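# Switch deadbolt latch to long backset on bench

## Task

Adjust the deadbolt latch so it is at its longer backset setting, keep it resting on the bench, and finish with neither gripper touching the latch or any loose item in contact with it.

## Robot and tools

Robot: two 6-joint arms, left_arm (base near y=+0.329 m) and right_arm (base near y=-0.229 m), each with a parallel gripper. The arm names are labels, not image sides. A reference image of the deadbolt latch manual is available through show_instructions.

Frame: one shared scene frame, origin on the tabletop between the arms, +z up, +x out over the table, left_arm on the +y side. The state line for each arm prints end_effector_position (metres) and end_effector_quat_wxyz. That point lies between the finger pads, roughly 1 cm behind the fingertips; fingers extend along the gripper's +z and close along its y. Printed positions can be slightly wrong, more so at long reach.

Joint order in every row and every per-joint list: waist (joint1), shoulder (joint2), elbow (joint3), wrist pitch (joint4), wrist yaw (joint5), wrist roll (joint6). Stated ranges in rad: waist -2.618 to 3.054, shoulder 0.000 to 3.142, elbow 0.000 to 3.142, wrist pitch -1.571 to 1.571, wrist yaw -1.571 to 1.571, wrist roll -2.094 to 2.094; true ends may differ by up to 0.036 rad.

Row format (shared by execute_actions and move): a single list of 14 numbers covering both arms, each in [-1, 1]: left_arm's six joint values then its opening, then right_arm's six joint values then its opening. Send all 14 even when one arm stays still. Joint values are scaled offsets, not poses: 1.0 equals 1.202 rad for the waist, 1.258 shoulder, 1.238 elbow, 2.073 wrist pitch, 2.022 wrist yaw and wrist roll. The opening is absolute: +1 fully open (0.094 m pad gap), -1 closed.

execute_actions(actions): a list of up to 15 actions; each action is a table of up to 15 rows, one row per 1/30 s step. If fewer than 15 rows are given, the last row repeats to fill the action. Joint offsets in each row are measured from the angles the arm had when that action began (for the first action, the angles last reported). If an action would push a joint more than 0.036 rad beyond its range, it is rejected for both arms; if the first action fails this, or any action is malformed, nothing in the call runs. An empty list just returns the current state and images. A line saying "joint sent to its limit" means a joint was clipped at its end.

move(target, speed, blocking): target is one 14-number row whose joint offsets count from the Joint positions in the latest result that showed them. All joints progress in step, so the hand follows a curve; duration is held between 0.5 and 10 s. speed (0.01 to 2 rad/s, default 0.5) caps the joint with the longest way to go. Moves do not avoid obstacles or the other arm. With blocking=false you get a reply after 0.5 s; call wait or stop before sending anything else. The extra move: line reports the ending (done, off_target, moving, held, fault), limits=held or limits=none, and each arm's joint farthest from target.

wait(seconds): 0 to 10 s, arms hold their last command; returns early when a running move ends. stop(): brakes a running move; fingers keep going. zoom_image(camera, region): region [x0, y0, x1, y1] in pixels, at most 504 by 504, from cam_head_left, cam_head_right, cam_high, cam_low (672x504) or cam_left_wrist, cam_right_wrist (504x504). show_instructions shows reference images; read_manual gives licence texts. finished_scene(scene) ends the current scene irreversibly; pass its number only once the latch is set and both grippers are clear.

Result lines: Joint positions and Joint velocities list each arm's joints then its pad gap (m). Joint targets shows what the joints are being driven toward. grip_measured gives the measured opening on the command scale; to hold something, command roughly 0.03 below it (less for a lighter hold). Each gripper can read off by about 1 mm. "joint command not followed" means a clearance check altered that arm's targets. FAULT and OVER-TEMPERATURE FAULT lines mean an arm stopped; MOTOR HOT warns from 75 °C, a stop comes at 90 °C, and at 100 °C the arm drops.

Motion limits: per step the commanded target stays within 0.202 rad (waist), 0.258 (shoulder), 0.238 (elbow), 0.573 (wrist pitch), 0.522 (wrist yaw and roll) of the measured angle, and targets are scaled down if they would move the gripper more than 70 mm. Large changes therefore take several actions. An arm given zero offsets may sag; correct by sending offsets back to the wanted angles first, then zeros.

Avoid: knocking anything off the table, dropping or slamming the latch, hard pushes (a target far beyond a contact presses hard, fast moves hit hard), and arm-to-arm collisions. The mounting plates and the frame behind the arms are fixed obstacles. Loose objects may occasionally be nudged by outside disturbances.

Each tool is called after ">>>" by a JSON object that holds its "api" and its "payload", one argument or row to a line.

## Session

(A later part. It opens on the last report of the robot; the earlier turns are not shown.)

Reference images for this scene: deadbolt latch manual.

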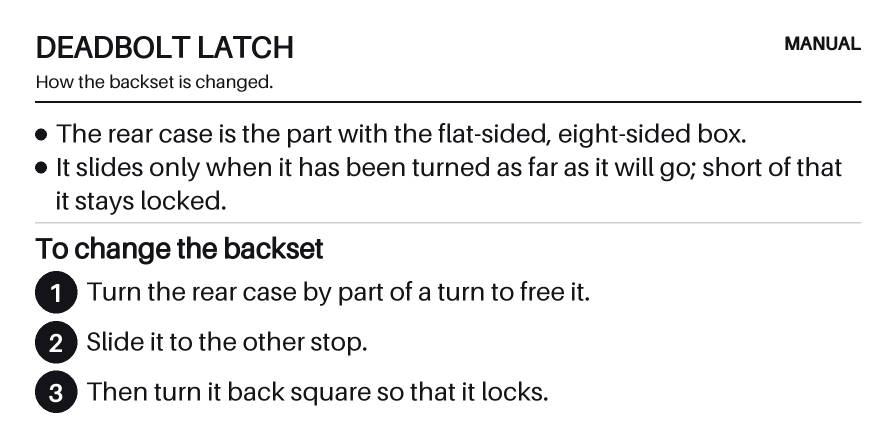

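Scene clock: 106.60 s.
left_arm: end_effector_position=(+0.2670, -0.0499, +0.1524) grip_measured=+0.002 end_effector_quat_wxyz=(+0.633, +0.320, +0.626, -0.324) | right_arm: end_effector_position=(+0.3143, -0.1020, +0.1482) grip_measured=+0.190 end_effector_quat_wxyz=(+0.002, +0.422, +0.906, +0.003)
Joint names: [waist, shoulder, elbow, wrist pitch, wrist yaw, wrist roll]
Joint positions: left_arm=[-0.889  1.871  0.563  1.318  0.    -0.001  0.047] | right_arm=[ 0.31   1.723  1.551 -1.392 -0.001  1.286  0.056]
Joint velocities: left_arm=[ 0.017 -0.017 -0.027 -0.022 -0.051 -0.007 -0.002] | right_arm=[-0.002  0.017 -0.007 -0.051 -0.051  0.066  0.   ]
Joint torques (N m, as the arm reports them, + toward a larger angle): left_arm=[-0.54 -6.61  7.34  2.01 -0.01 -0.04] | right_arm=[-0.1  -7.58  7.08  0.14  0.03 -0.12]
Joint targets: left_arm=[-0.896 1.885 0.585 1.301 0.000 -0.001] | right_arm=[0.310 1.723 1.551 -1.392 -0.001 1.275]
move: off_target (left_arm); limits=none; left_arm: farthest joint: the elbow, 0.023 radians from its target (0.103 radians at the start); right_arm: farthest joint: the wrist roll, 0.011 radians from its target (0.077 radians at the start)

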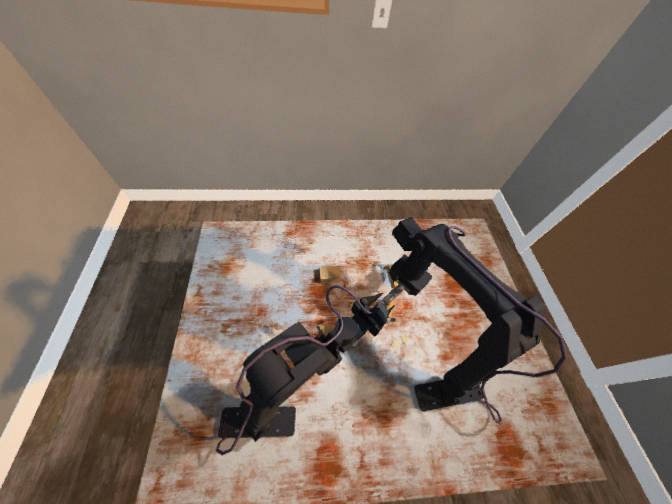

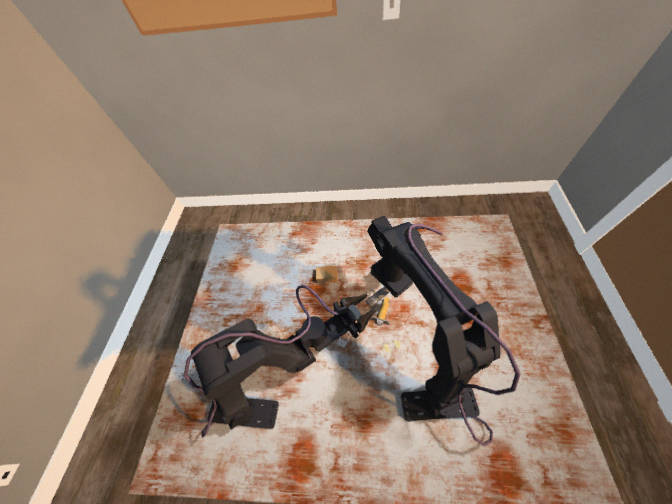

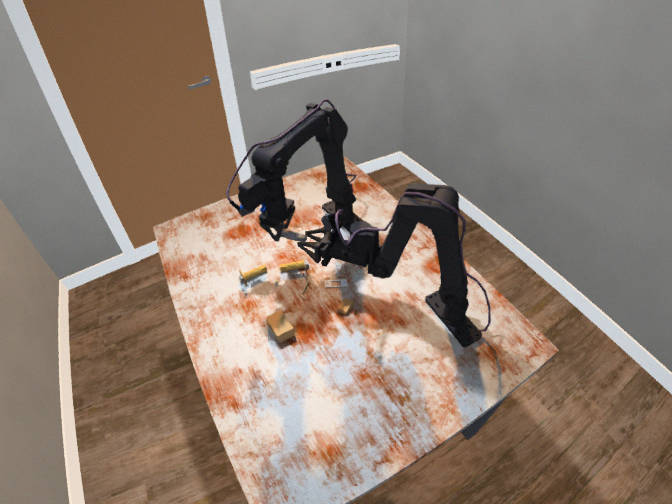

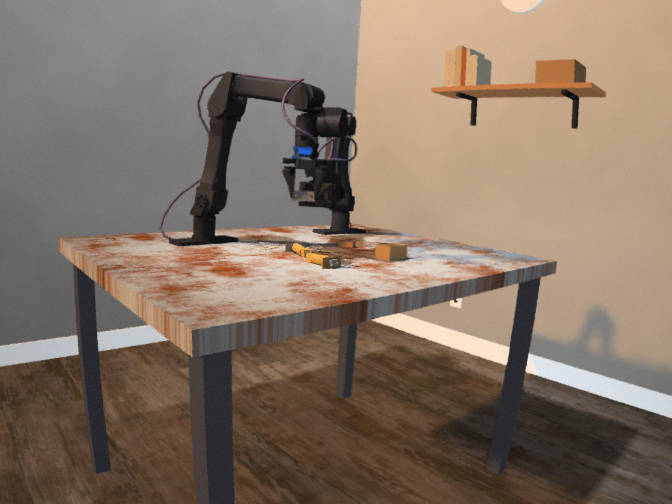

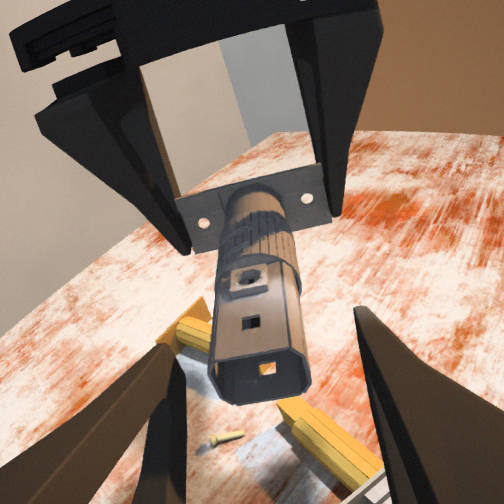

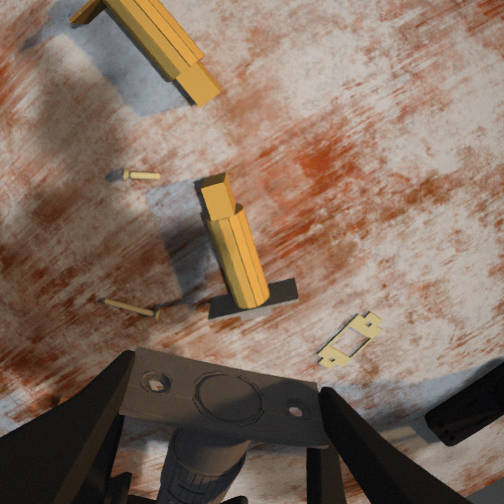

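>>> {"api": "move", "payload": {
  "target": [0.011,0.024,0.04,-0.015,0,0,-0.4,0,0,0,0,0,0,0.14],
  "speed": 0.15
}}

>>> {"api": "zoom_image", "payload": {
  "camera": "cam_high",
  "region": [270,210,330,255]
}}

Scene clock: 115.10 s.
left_arm: end_effector_position=(+0.2733, -0.0533, +0.1518) grip_measured=-0.398 end_effector_quat_wxyz=(+0.633, +0.318, +0.628, -0.322) | right_arm: end_effector_position=(+0.3143, -0.1020, +0.1482) grip_measured=+0.190 end_effector_quat_wxyz=(+0.002, +0.422, +0.907, +0.003)
Joint names: [waist, shoulder, elbow, wrist pitch, wrist yaw, wrist roll]
Joint positions: left_arm=[-0.882  1.887  0.59   1.305  0.    -0.001  0.028] | right_arm=[ 0.31   1.723  1.551 -1.392 -0.001  1.286  0.056]
Joint velocities: left_arm=[-0.017 -0.007 -0.002 -0.037 -0.051  0.037 -0.001] | right_arm=[-0.012 -0.002  0.007  0.007 -0.022  0.095  0.   ]
Joint torques (N m, as the arm reports them, + toward a larger angle): left_arm=[ 0.39 -6.82  7.44  1.98 -0.01 -0.03] | right_arm=[-0.17 -7.48  6.92  0.14  0.02  0.02]
Joint targets: left_arm=[-0.875 1.901 0.613 1.287 0.000 -0.001] | right_arm=[0.310 1.723 1.551 -1.392 -0.001 1.287]
move: off_target (left_arm); limits=none; left_arm: farthest joint: the elbow, 0.022 radians from its target (0.050 radians at the start); right_arm: farthest joint: the waist, 0.000 radians from its target (0.000 radians at the start)

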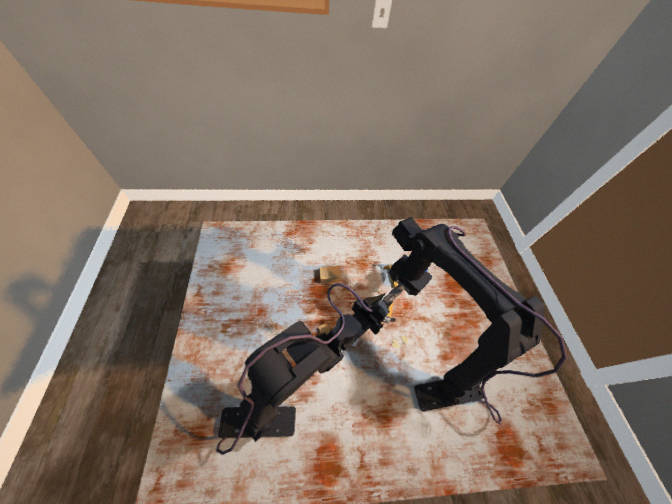

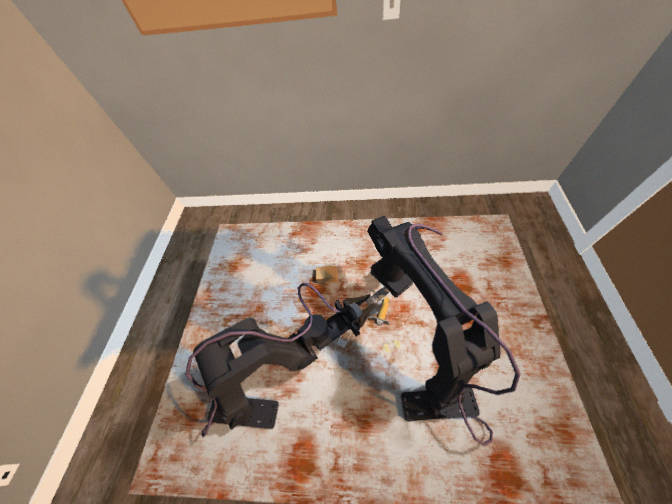

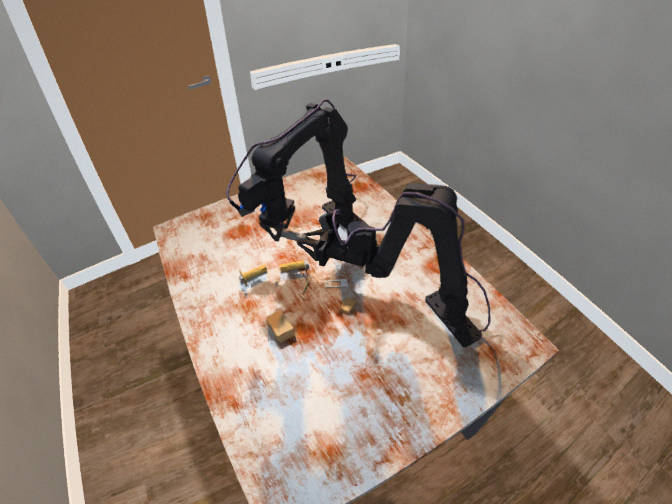

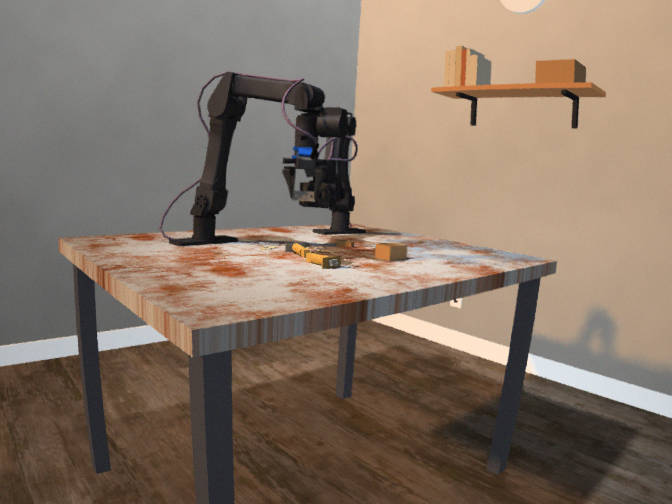

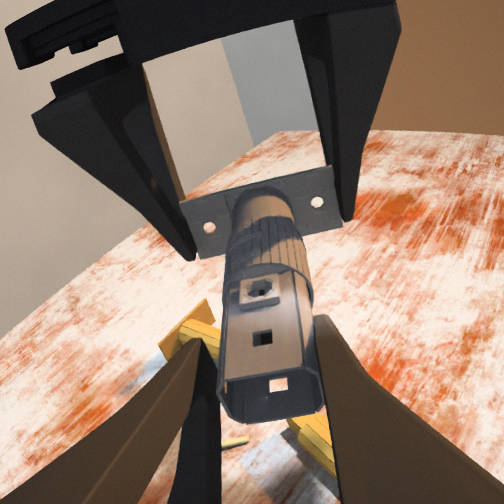

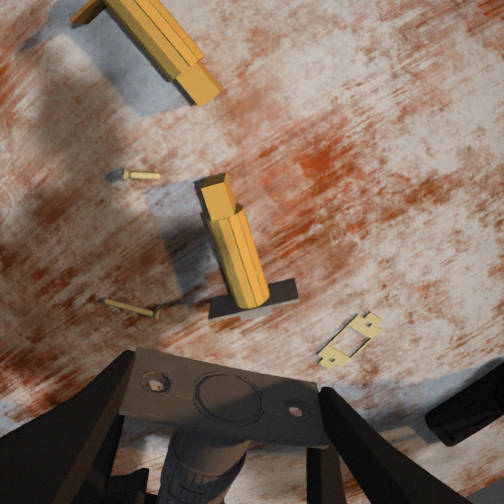

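Region (270, 210, 330, 255) of cam_high's 672x504 image, scaled by 8.400, with more detail than that image has; it fills the top 378 rows of this view, and the rest is white.

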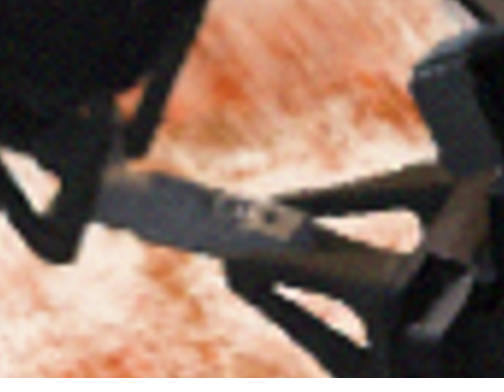

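Close, with a trial roll.

>>> {"api": "execute_actions", "payload": {
  "actions": [
    [[-0.006,0,0,0,0,0,-0.46,0,0,0,0,0,0,0.14],[-0.006,0,0,0,0,0,-0.48,0,0,0,0,0,0,0.14],[-0.006,0,0,0,0,0,-0.5,0,0,0,0,0,0,0.14],[-0.006,0,0,0,0,0,-0.52,0,0,0,0,0,0,0.14],[-0.006,0,0,0,0,0,-0.54,0,0,0,0,0,0,0.14],[-0.006,0,0,0,0,0,-0.56,0,0,0,0,0,0,0.14]],
    [[0,0,0,0,0,0.025,-0.56,0,0,0,0,0,0,0.14]],
    [[0,0,0,0,0,0.025,-0.56,0,0,0,0,0,0,0.14]]
  ]
}}

Scene clock: 122.43 s.
left_arm: end_effector_position=(+0.2721, -0.0542, +0.1519) grip_measured=-0.543 end_effector_quat_wxyz=(+0.643, +0.340, +0.617, -0.302) | right_arm: end_effector_position=(+0.3151, -0.1017, +0.1482) grip_measured=+0.190 end_effector_quat_wxyz=(+0.003, +0.423, +0.906, +0.004)
Joint names: [waist, shoulder, elbow, wrist pitch, wrist yaw, wrist roll]
Joint positions: left_arm=[-0.885  1.887  0.59   1.306  0.     0.065  0.021] | right_arm=[ 0.31   1.723  1.551 -1.388 -0.001  1.288  0.056]
Joint velocities: left_arm=[-0.007 -0.012  0.007  0.007 -0.051  0.007 -0.001] | right_arm=[-0.017 -0.007 -0.012 -0.051 -0.007 -0.037 -0.001]
Joint torques (N m, as the arm reports them, + toward a larger angle): left_arm=[ 0.   -8.    5.51  2.15  0.    0.09] | right_arm=[ 0.07 -7.56  7.01  0.14 -0.02  0.02]
Joint targets: left_arm=[-0.885 1.887 0.590 1.306 0.001 0.082] | right_arm=[0.310 1.723 1.551 -1.388 -0.001 1.288]

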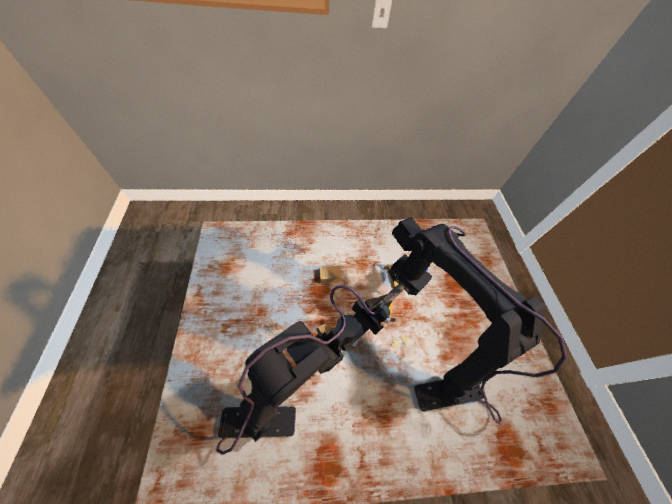

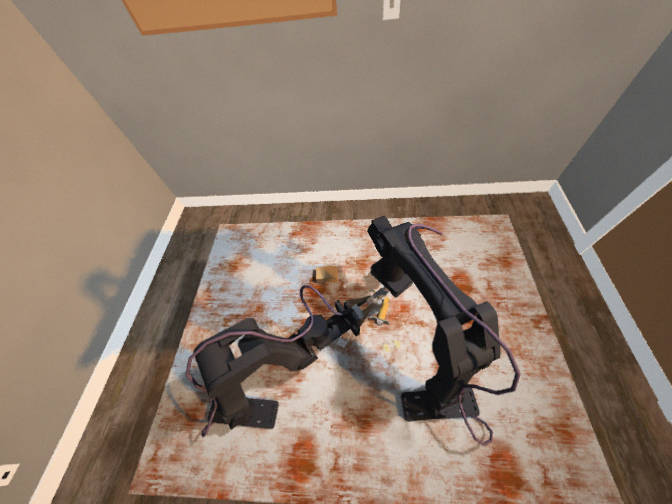

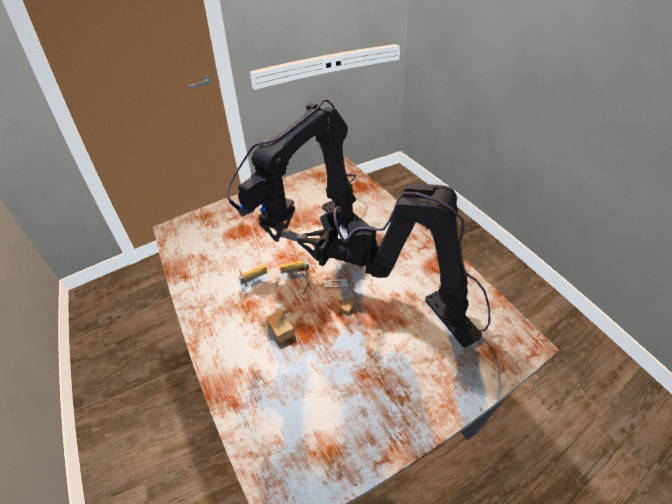

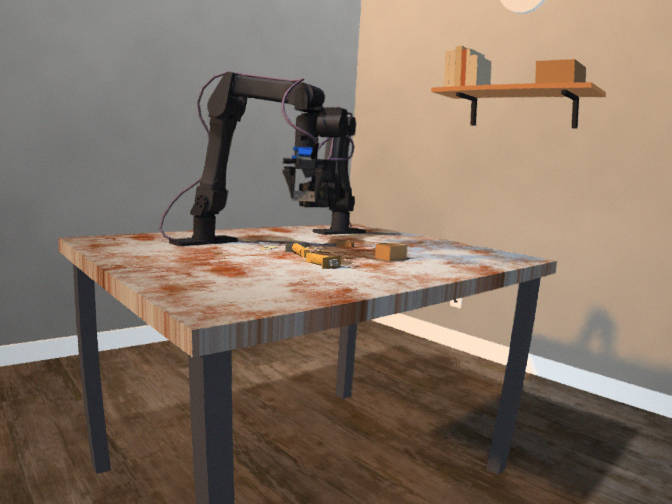

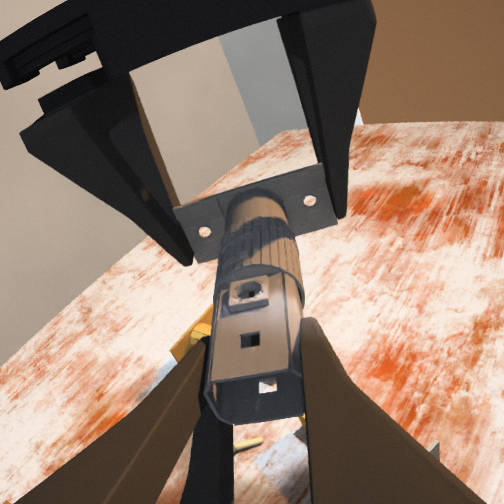

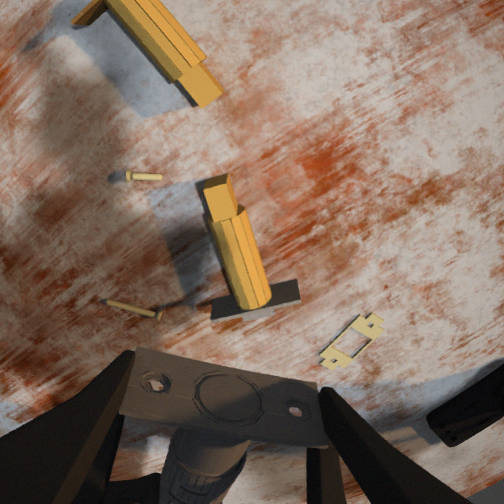

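>>> {"api": "execute_actions", "payload": {
  "actions": [
    [[0,0,0,0,0,0.03,-0.59,0,0,0,0,0,0,0.14]],
    [[0,0,0,0,0,0.04,-0.59,0,0,0,0,0,0,0.14]],
    [[0,0,0,0,0,0.04,-0.59,0,0,0,0,0,0,0.14]]
  ]
}}

Scene clock: 128.17 s.
left_arm: end_effector_position=(+0.2725, -0.0539, +0.1519) grip_measured=-0.548 end_effector_quat_wxyz=(+0.668, +0.393, +0.584, -0.242) | right_arm: end_effector_position=(+0.3151, -0.1017, +0.1482) grip_measured=+0.190 end_effector_quat_wxyz=(+0.003, +0.423, +0.906, +0.004)
Joint names: [waist, shoulder, elbow, wrist pitch, wrist yaw, wrist roll]
Joint positions: left_arm=[-0.885  1.887  0.59   1.306 -0.002  0.245  0.021] | right_arm=[ 0.31   1.723  1.551 -1.388 -0.001  1.288  0.056]
Joint velocities: left_arm=[-0.007  0.007 -0.012 -0.066  0.022  0.051 -0.001] | right_arm=[ 0.002 -0.007 -0.012  0.037 -0.007 -0.037 -0.   ]
Joint torques (N m, as the arm reports them, + toward a larger angle): left_arm=[-0.02 -8.    5.57  2.15  0.    0.02] | right_arm=[ 0.   -7.5   6.9   0.16  0.02 -0.01]
Joint targets: left_arm=[-0.885 1.887 0.590 1.306 -0.001 0.258] | right_arm=[0.310 1.723 1.551 -1.388 -0.001 1.288]

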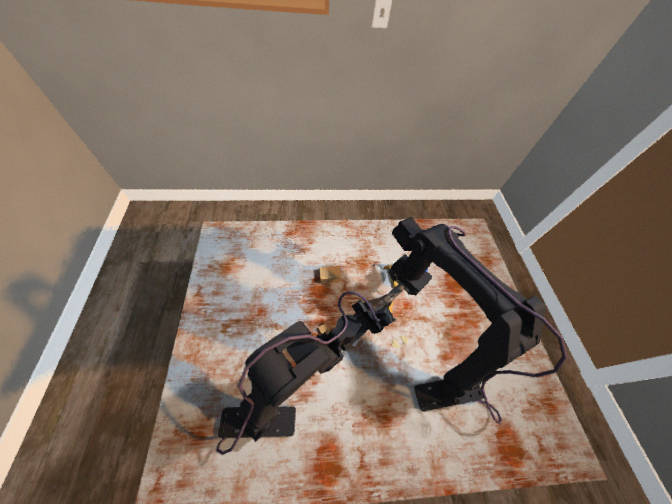

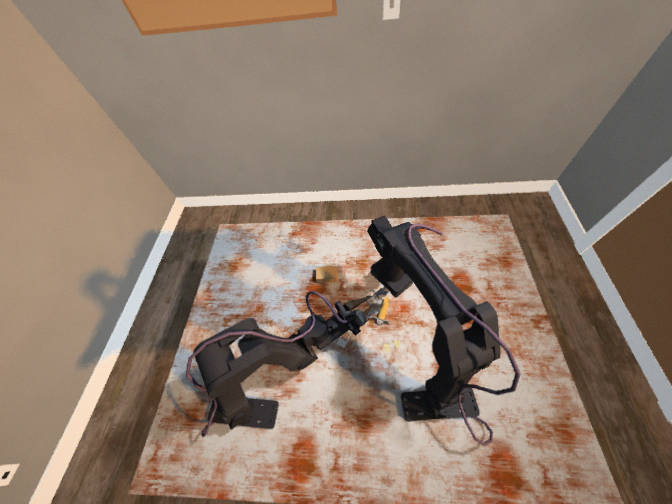

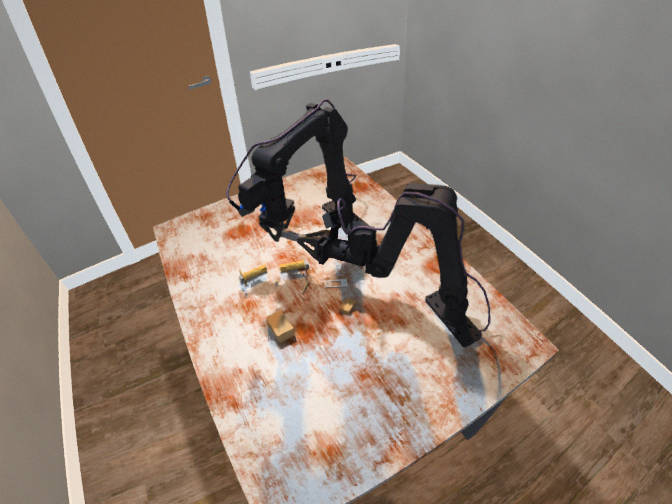

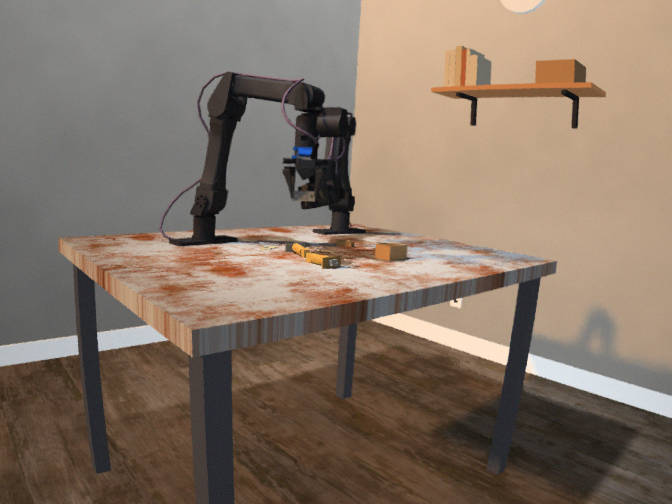

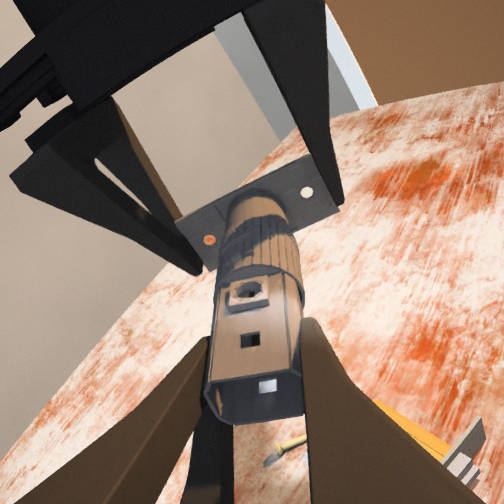

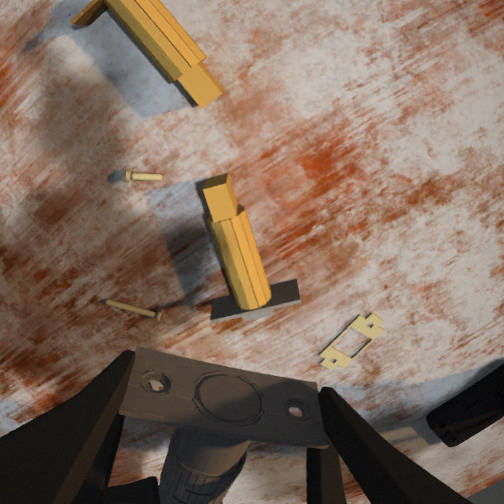

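Turning freely. The stop angle may differ from scene 1.

>>> {"api": "execute_actions", "payload": {
  "actions": [
    [[0,0,0,0,0,0.1,-0.59,0,0,0,0,0,0,0.14]],
    [[0,0,0,0,0,0.06,-0.59,0,0,0,0,0,0,0.14]],
    [[0,0,0,0,0,0.06,-0.59,0,0,0,0,0,0,0.14]],
    [[0,0,0,0,0,0.06,-0.59,0,0,0,0,0,0,0.14]]
  ]
}}

Scene clock: 136.27 s.
left_arm: end_effector_position=(+0.2734, -0.0532, +0.1520) grip_measured=-0.548 end_effector_quat_wxyz=(+0.707, +0.526, +0.468, -0.063) | right_arm: end_effector_position=(+0.3151, -0.1017, +0.1482) grip_measured=+0.190 end_effector_quat_wxyz=(+0.003, +0.423, +0.906, +0.004)
Joint names: [waist, shoulder, elbow, wrist pitch, wrist yaw, wrist roll]
Joint positions: left_arm=[-0.885  1.887  0.59   1.306 -0.009  0.756  0.021] | right_arm=[ 0.31   1.723  1.551 -1.388 -0.001  1.288  0.056]
Joint velocities: left_arm=[ 0.007  0.002 -0.007  0.051 -0.051  0.007  0.   ] | right_arm=[ 0.002 -0.027 -0.032 -0.11  -0.051 -0.037 -0.   ]
Joint torques (N m, as the arm reports them, + toward a larger angle): left_arm=[-0.05 -7.98  5.56  2.15  0.    0.02] | right_arm=[-0.1  -7.54  7.03  0.2   0.03  0.05]
Joint targets: left_arm=[-0.885 1.887 0.590 1.306 -0.007 0.769] | right_arm=[0.310 1.723 1.551 -1.388 -0.001 1.288]

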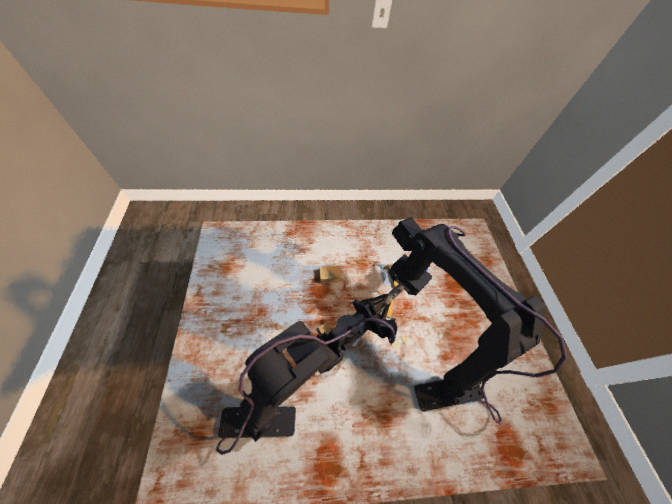

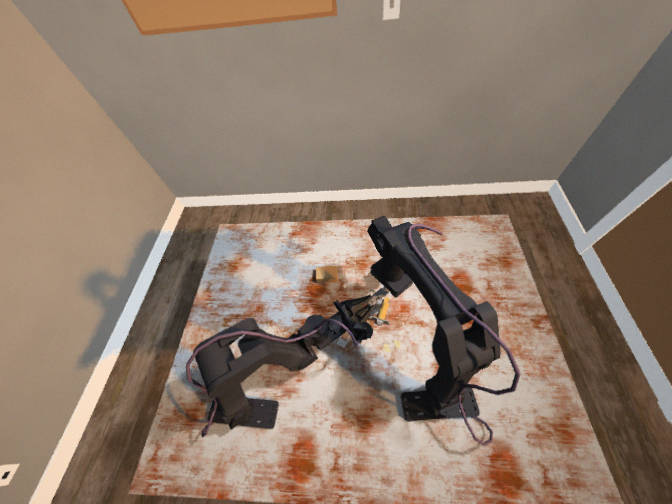

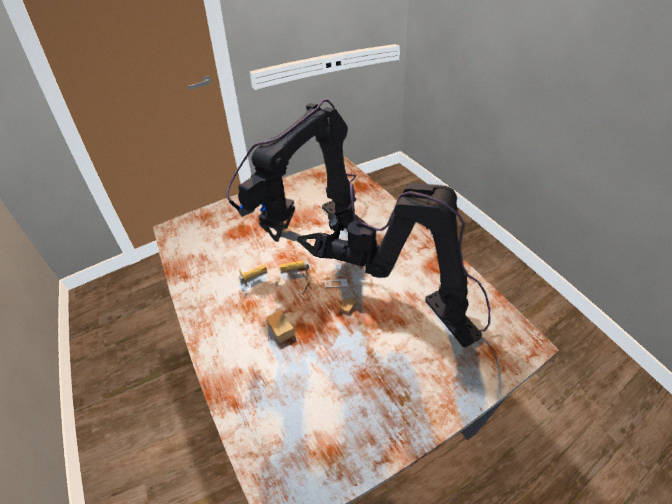

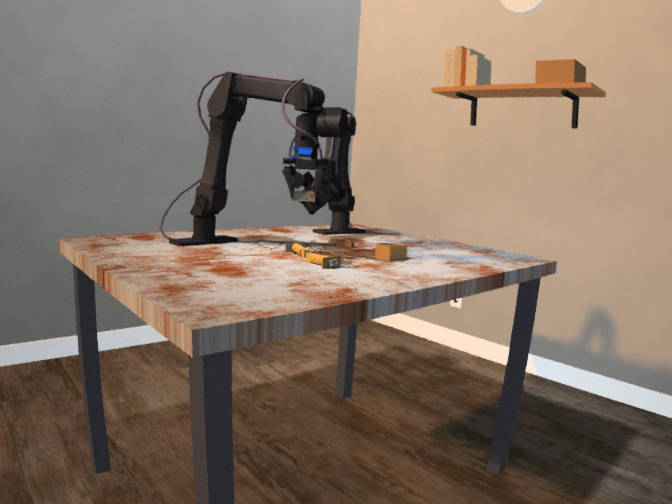

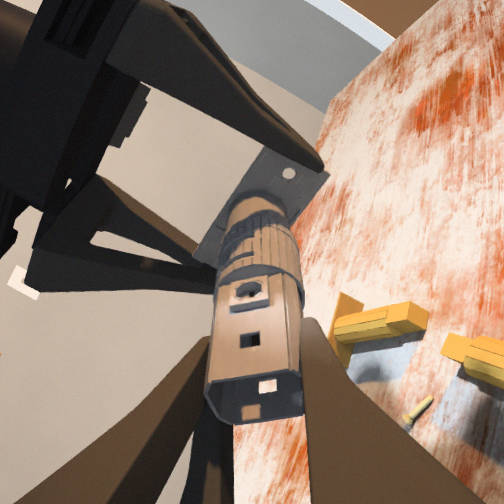

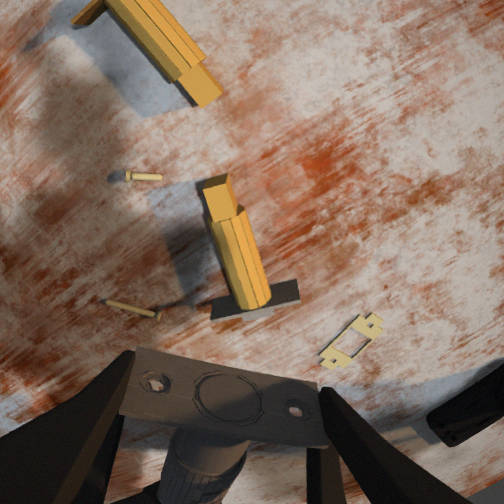

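>>> {"api": "execute_actions", "payload": {
  "actions": [
    [[0,0,0,0,0,0.05,-0.59,0,0,0,0,0,0,0.14]],
    [[0,0,0,0,0,0.05,-0.59,0,0,0,0,0,0,0.14]],
    [[0,0,0,0,0,0.05,-0.59,0,0,0,0,0,0,0.14]]
  ]
}}

Scene clock: 140.90 s.
left_arm: end_effector_position=(+0.2773, -0.0502, +0.1526) grip_measured=-0.549 end_effector_quat_wxyz=(+0.711, +0.557, +0.430, +0.005) | right_arm: end_effector_position=(+0.3189, -0.0989, +0.1483) grip_measured=+0.190 end_effector_quat_wxyz=(+0.007, +0.420, +0.907, +0.013)
Joint names: [waist, shoulder, elbow, wrist pitch, wrist yaw, wrist roll]
Joint positions: left_arm=[-0.885  1.887  0.59   1.308 -0.036  0.921  0.021] | right_arm=[ 0.31   1.723  1.551 -1.37  -0.007  1.283  0.056]
Joint velocities: left_arm=[-0.017  0.002  0.002 -0.051 -0.037  0.051 -0.   ] | right_arm=[ 0.007  0.002 -0.017 -0.022 -0.007 -0.022 -0.001]
Joint torques (N m, as the arm reports them, + toward a larger angle): left_arm=[-0.02 -7.99  5.52  2.14  0.09  0.55] | right_arm=[ 0.01 -7.57  7.07  0.09  0.03  0.04]
Joint targets: left_arm=[-0.885 1.887 0.590 1.307 -0.023 0.988] | right_arm=[0.310 1.723 1.551 -1.380 -0.003 1.288]

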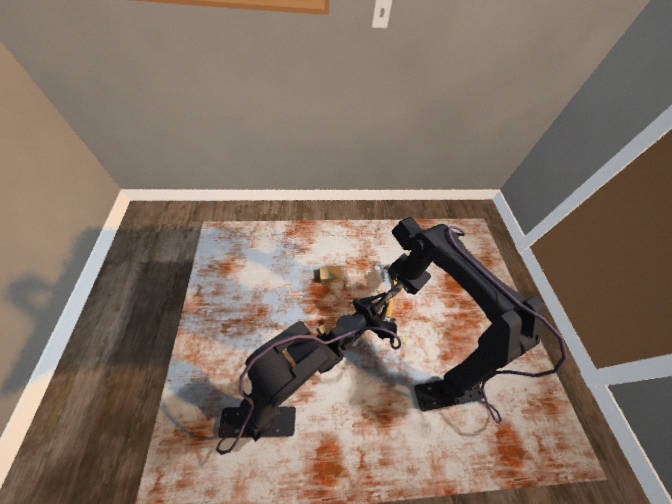

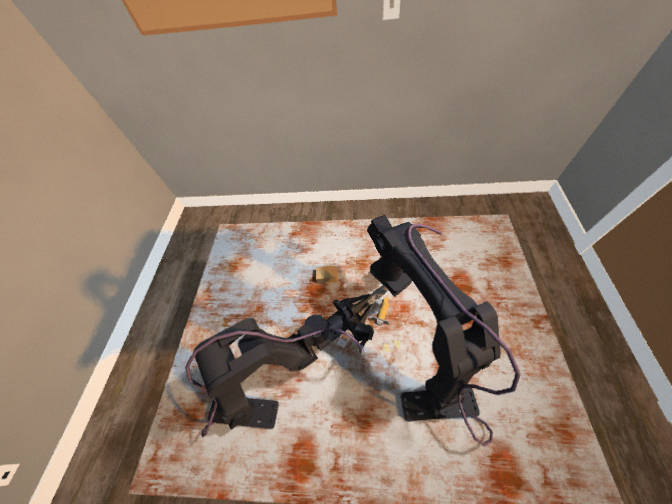

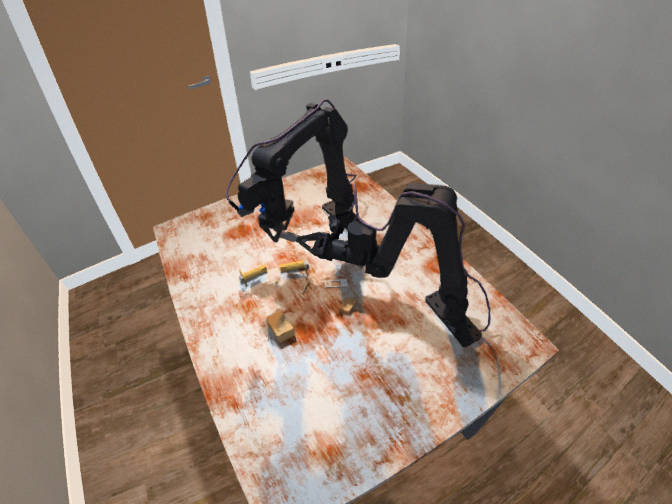

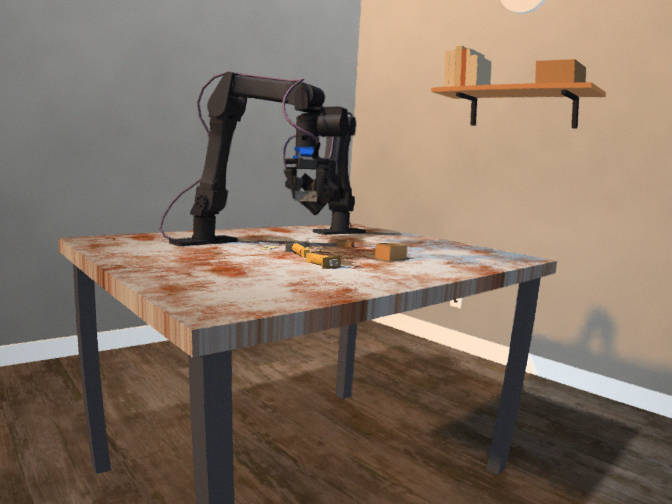

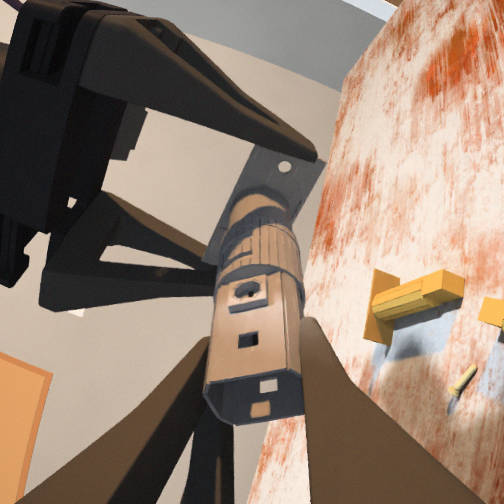

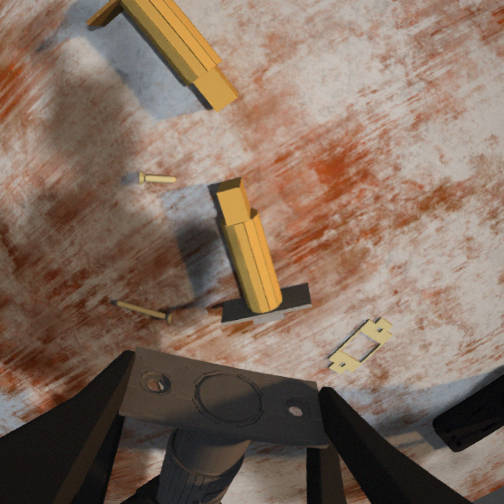

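At the stop (separation .064). Pull.

>>> {"api": "move", "payload": {
  "target": [0,-0.04,-0.055,0.012,0.01,-0.004,-0.59,-0.02,0,0,0.01,0.06,0,0.14],
  "speed": 0.1
}}

Scene clock: 145.80 s.
left_arm: end_effector_position=(+0.2723, -0.0435, +0.1530) grip_measured=-0.549 end_effector_quat_wxyz=(+0.711, +0.553, +0.435, -0.001) | right_arm: end_effector_position=(+0.3187, -0.0980, +0.1483) grip_measured=+0.190 end_effector_quat_wxyz=(+0.005, +0.420, +0.908, +0.015)
Joint names: [waist, shoulder, elbow, wrist pitch, wrist yaw, wrist roll]
Joint positions: left_arm=[-0.885  1.863  0.555  1.318 -0.036  0.903  0.021] | right_arm=[ 0.31   1.723  1.551 -1.369 -0.012  1.281  0.056]
Joint velocities: left_arm=[ 0.007 -0.027 -0.007  0.037  0.037 -0.007  0.   ] | right_arm=[-0.007 -0.017  0.002 -0.007  0.081 -0.022 -0.   ]
Joint torques (N m, as the arm reports them, + toward a larger angle): left_arm=[-0.02 -9.87  2.75  2.3   0.16  0.06] | right_arm=[-1.59 -7.6   6.87  0.44  1.18  0.02]
Joint targets: left_arm=[-0.885 1.837 0.522 1.333 -0.016 0.913] | right_arm=[0.286 1.723 1.551 -1.349 0.115 1.283]
move: off_target (left_arm, right_arm); limits=none; left_arm: farthest joint: the elbow, 0.033 radians from its target (0.068 radians at the start); right_arm: farthest joint: the wrist yaw, 0.126 radians from its target (0.121 radians at the start)

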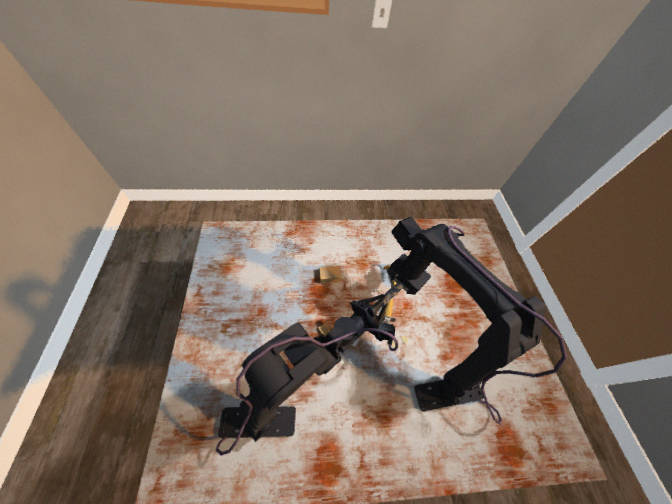

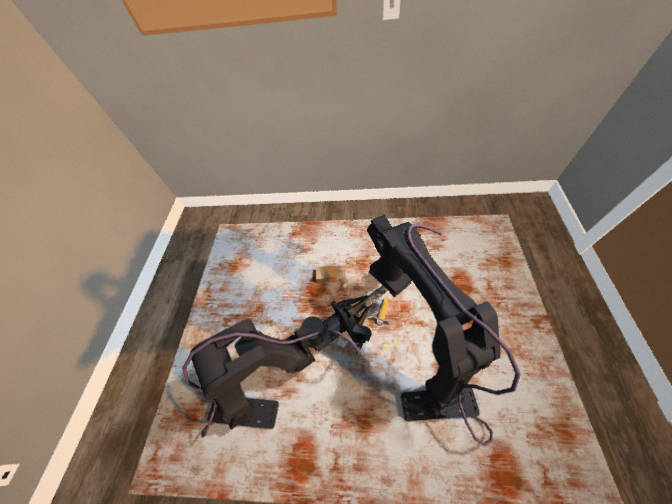

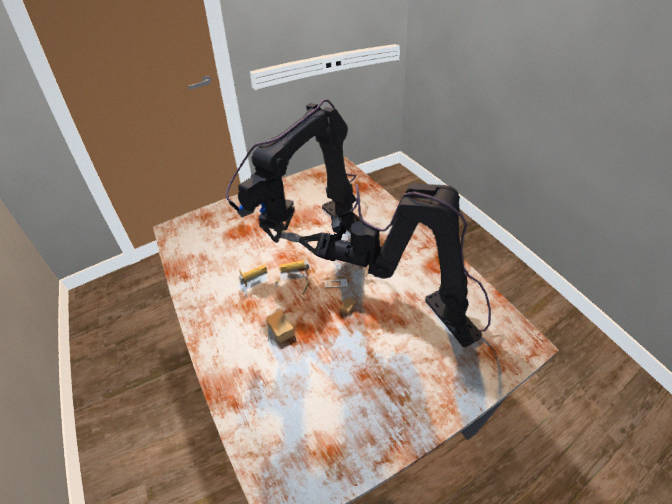

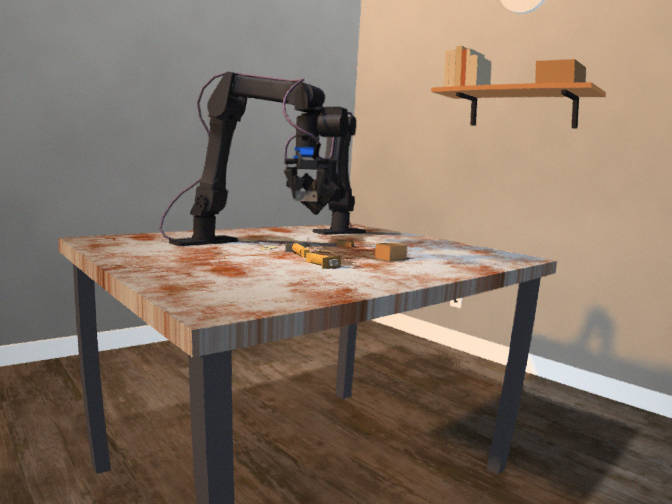

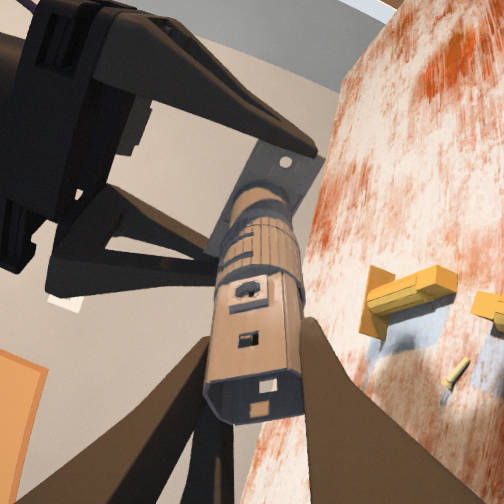

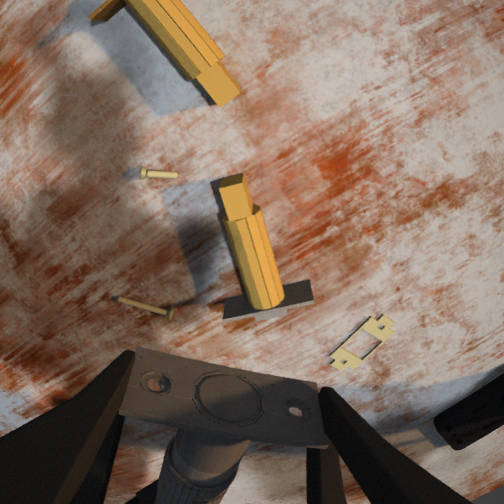

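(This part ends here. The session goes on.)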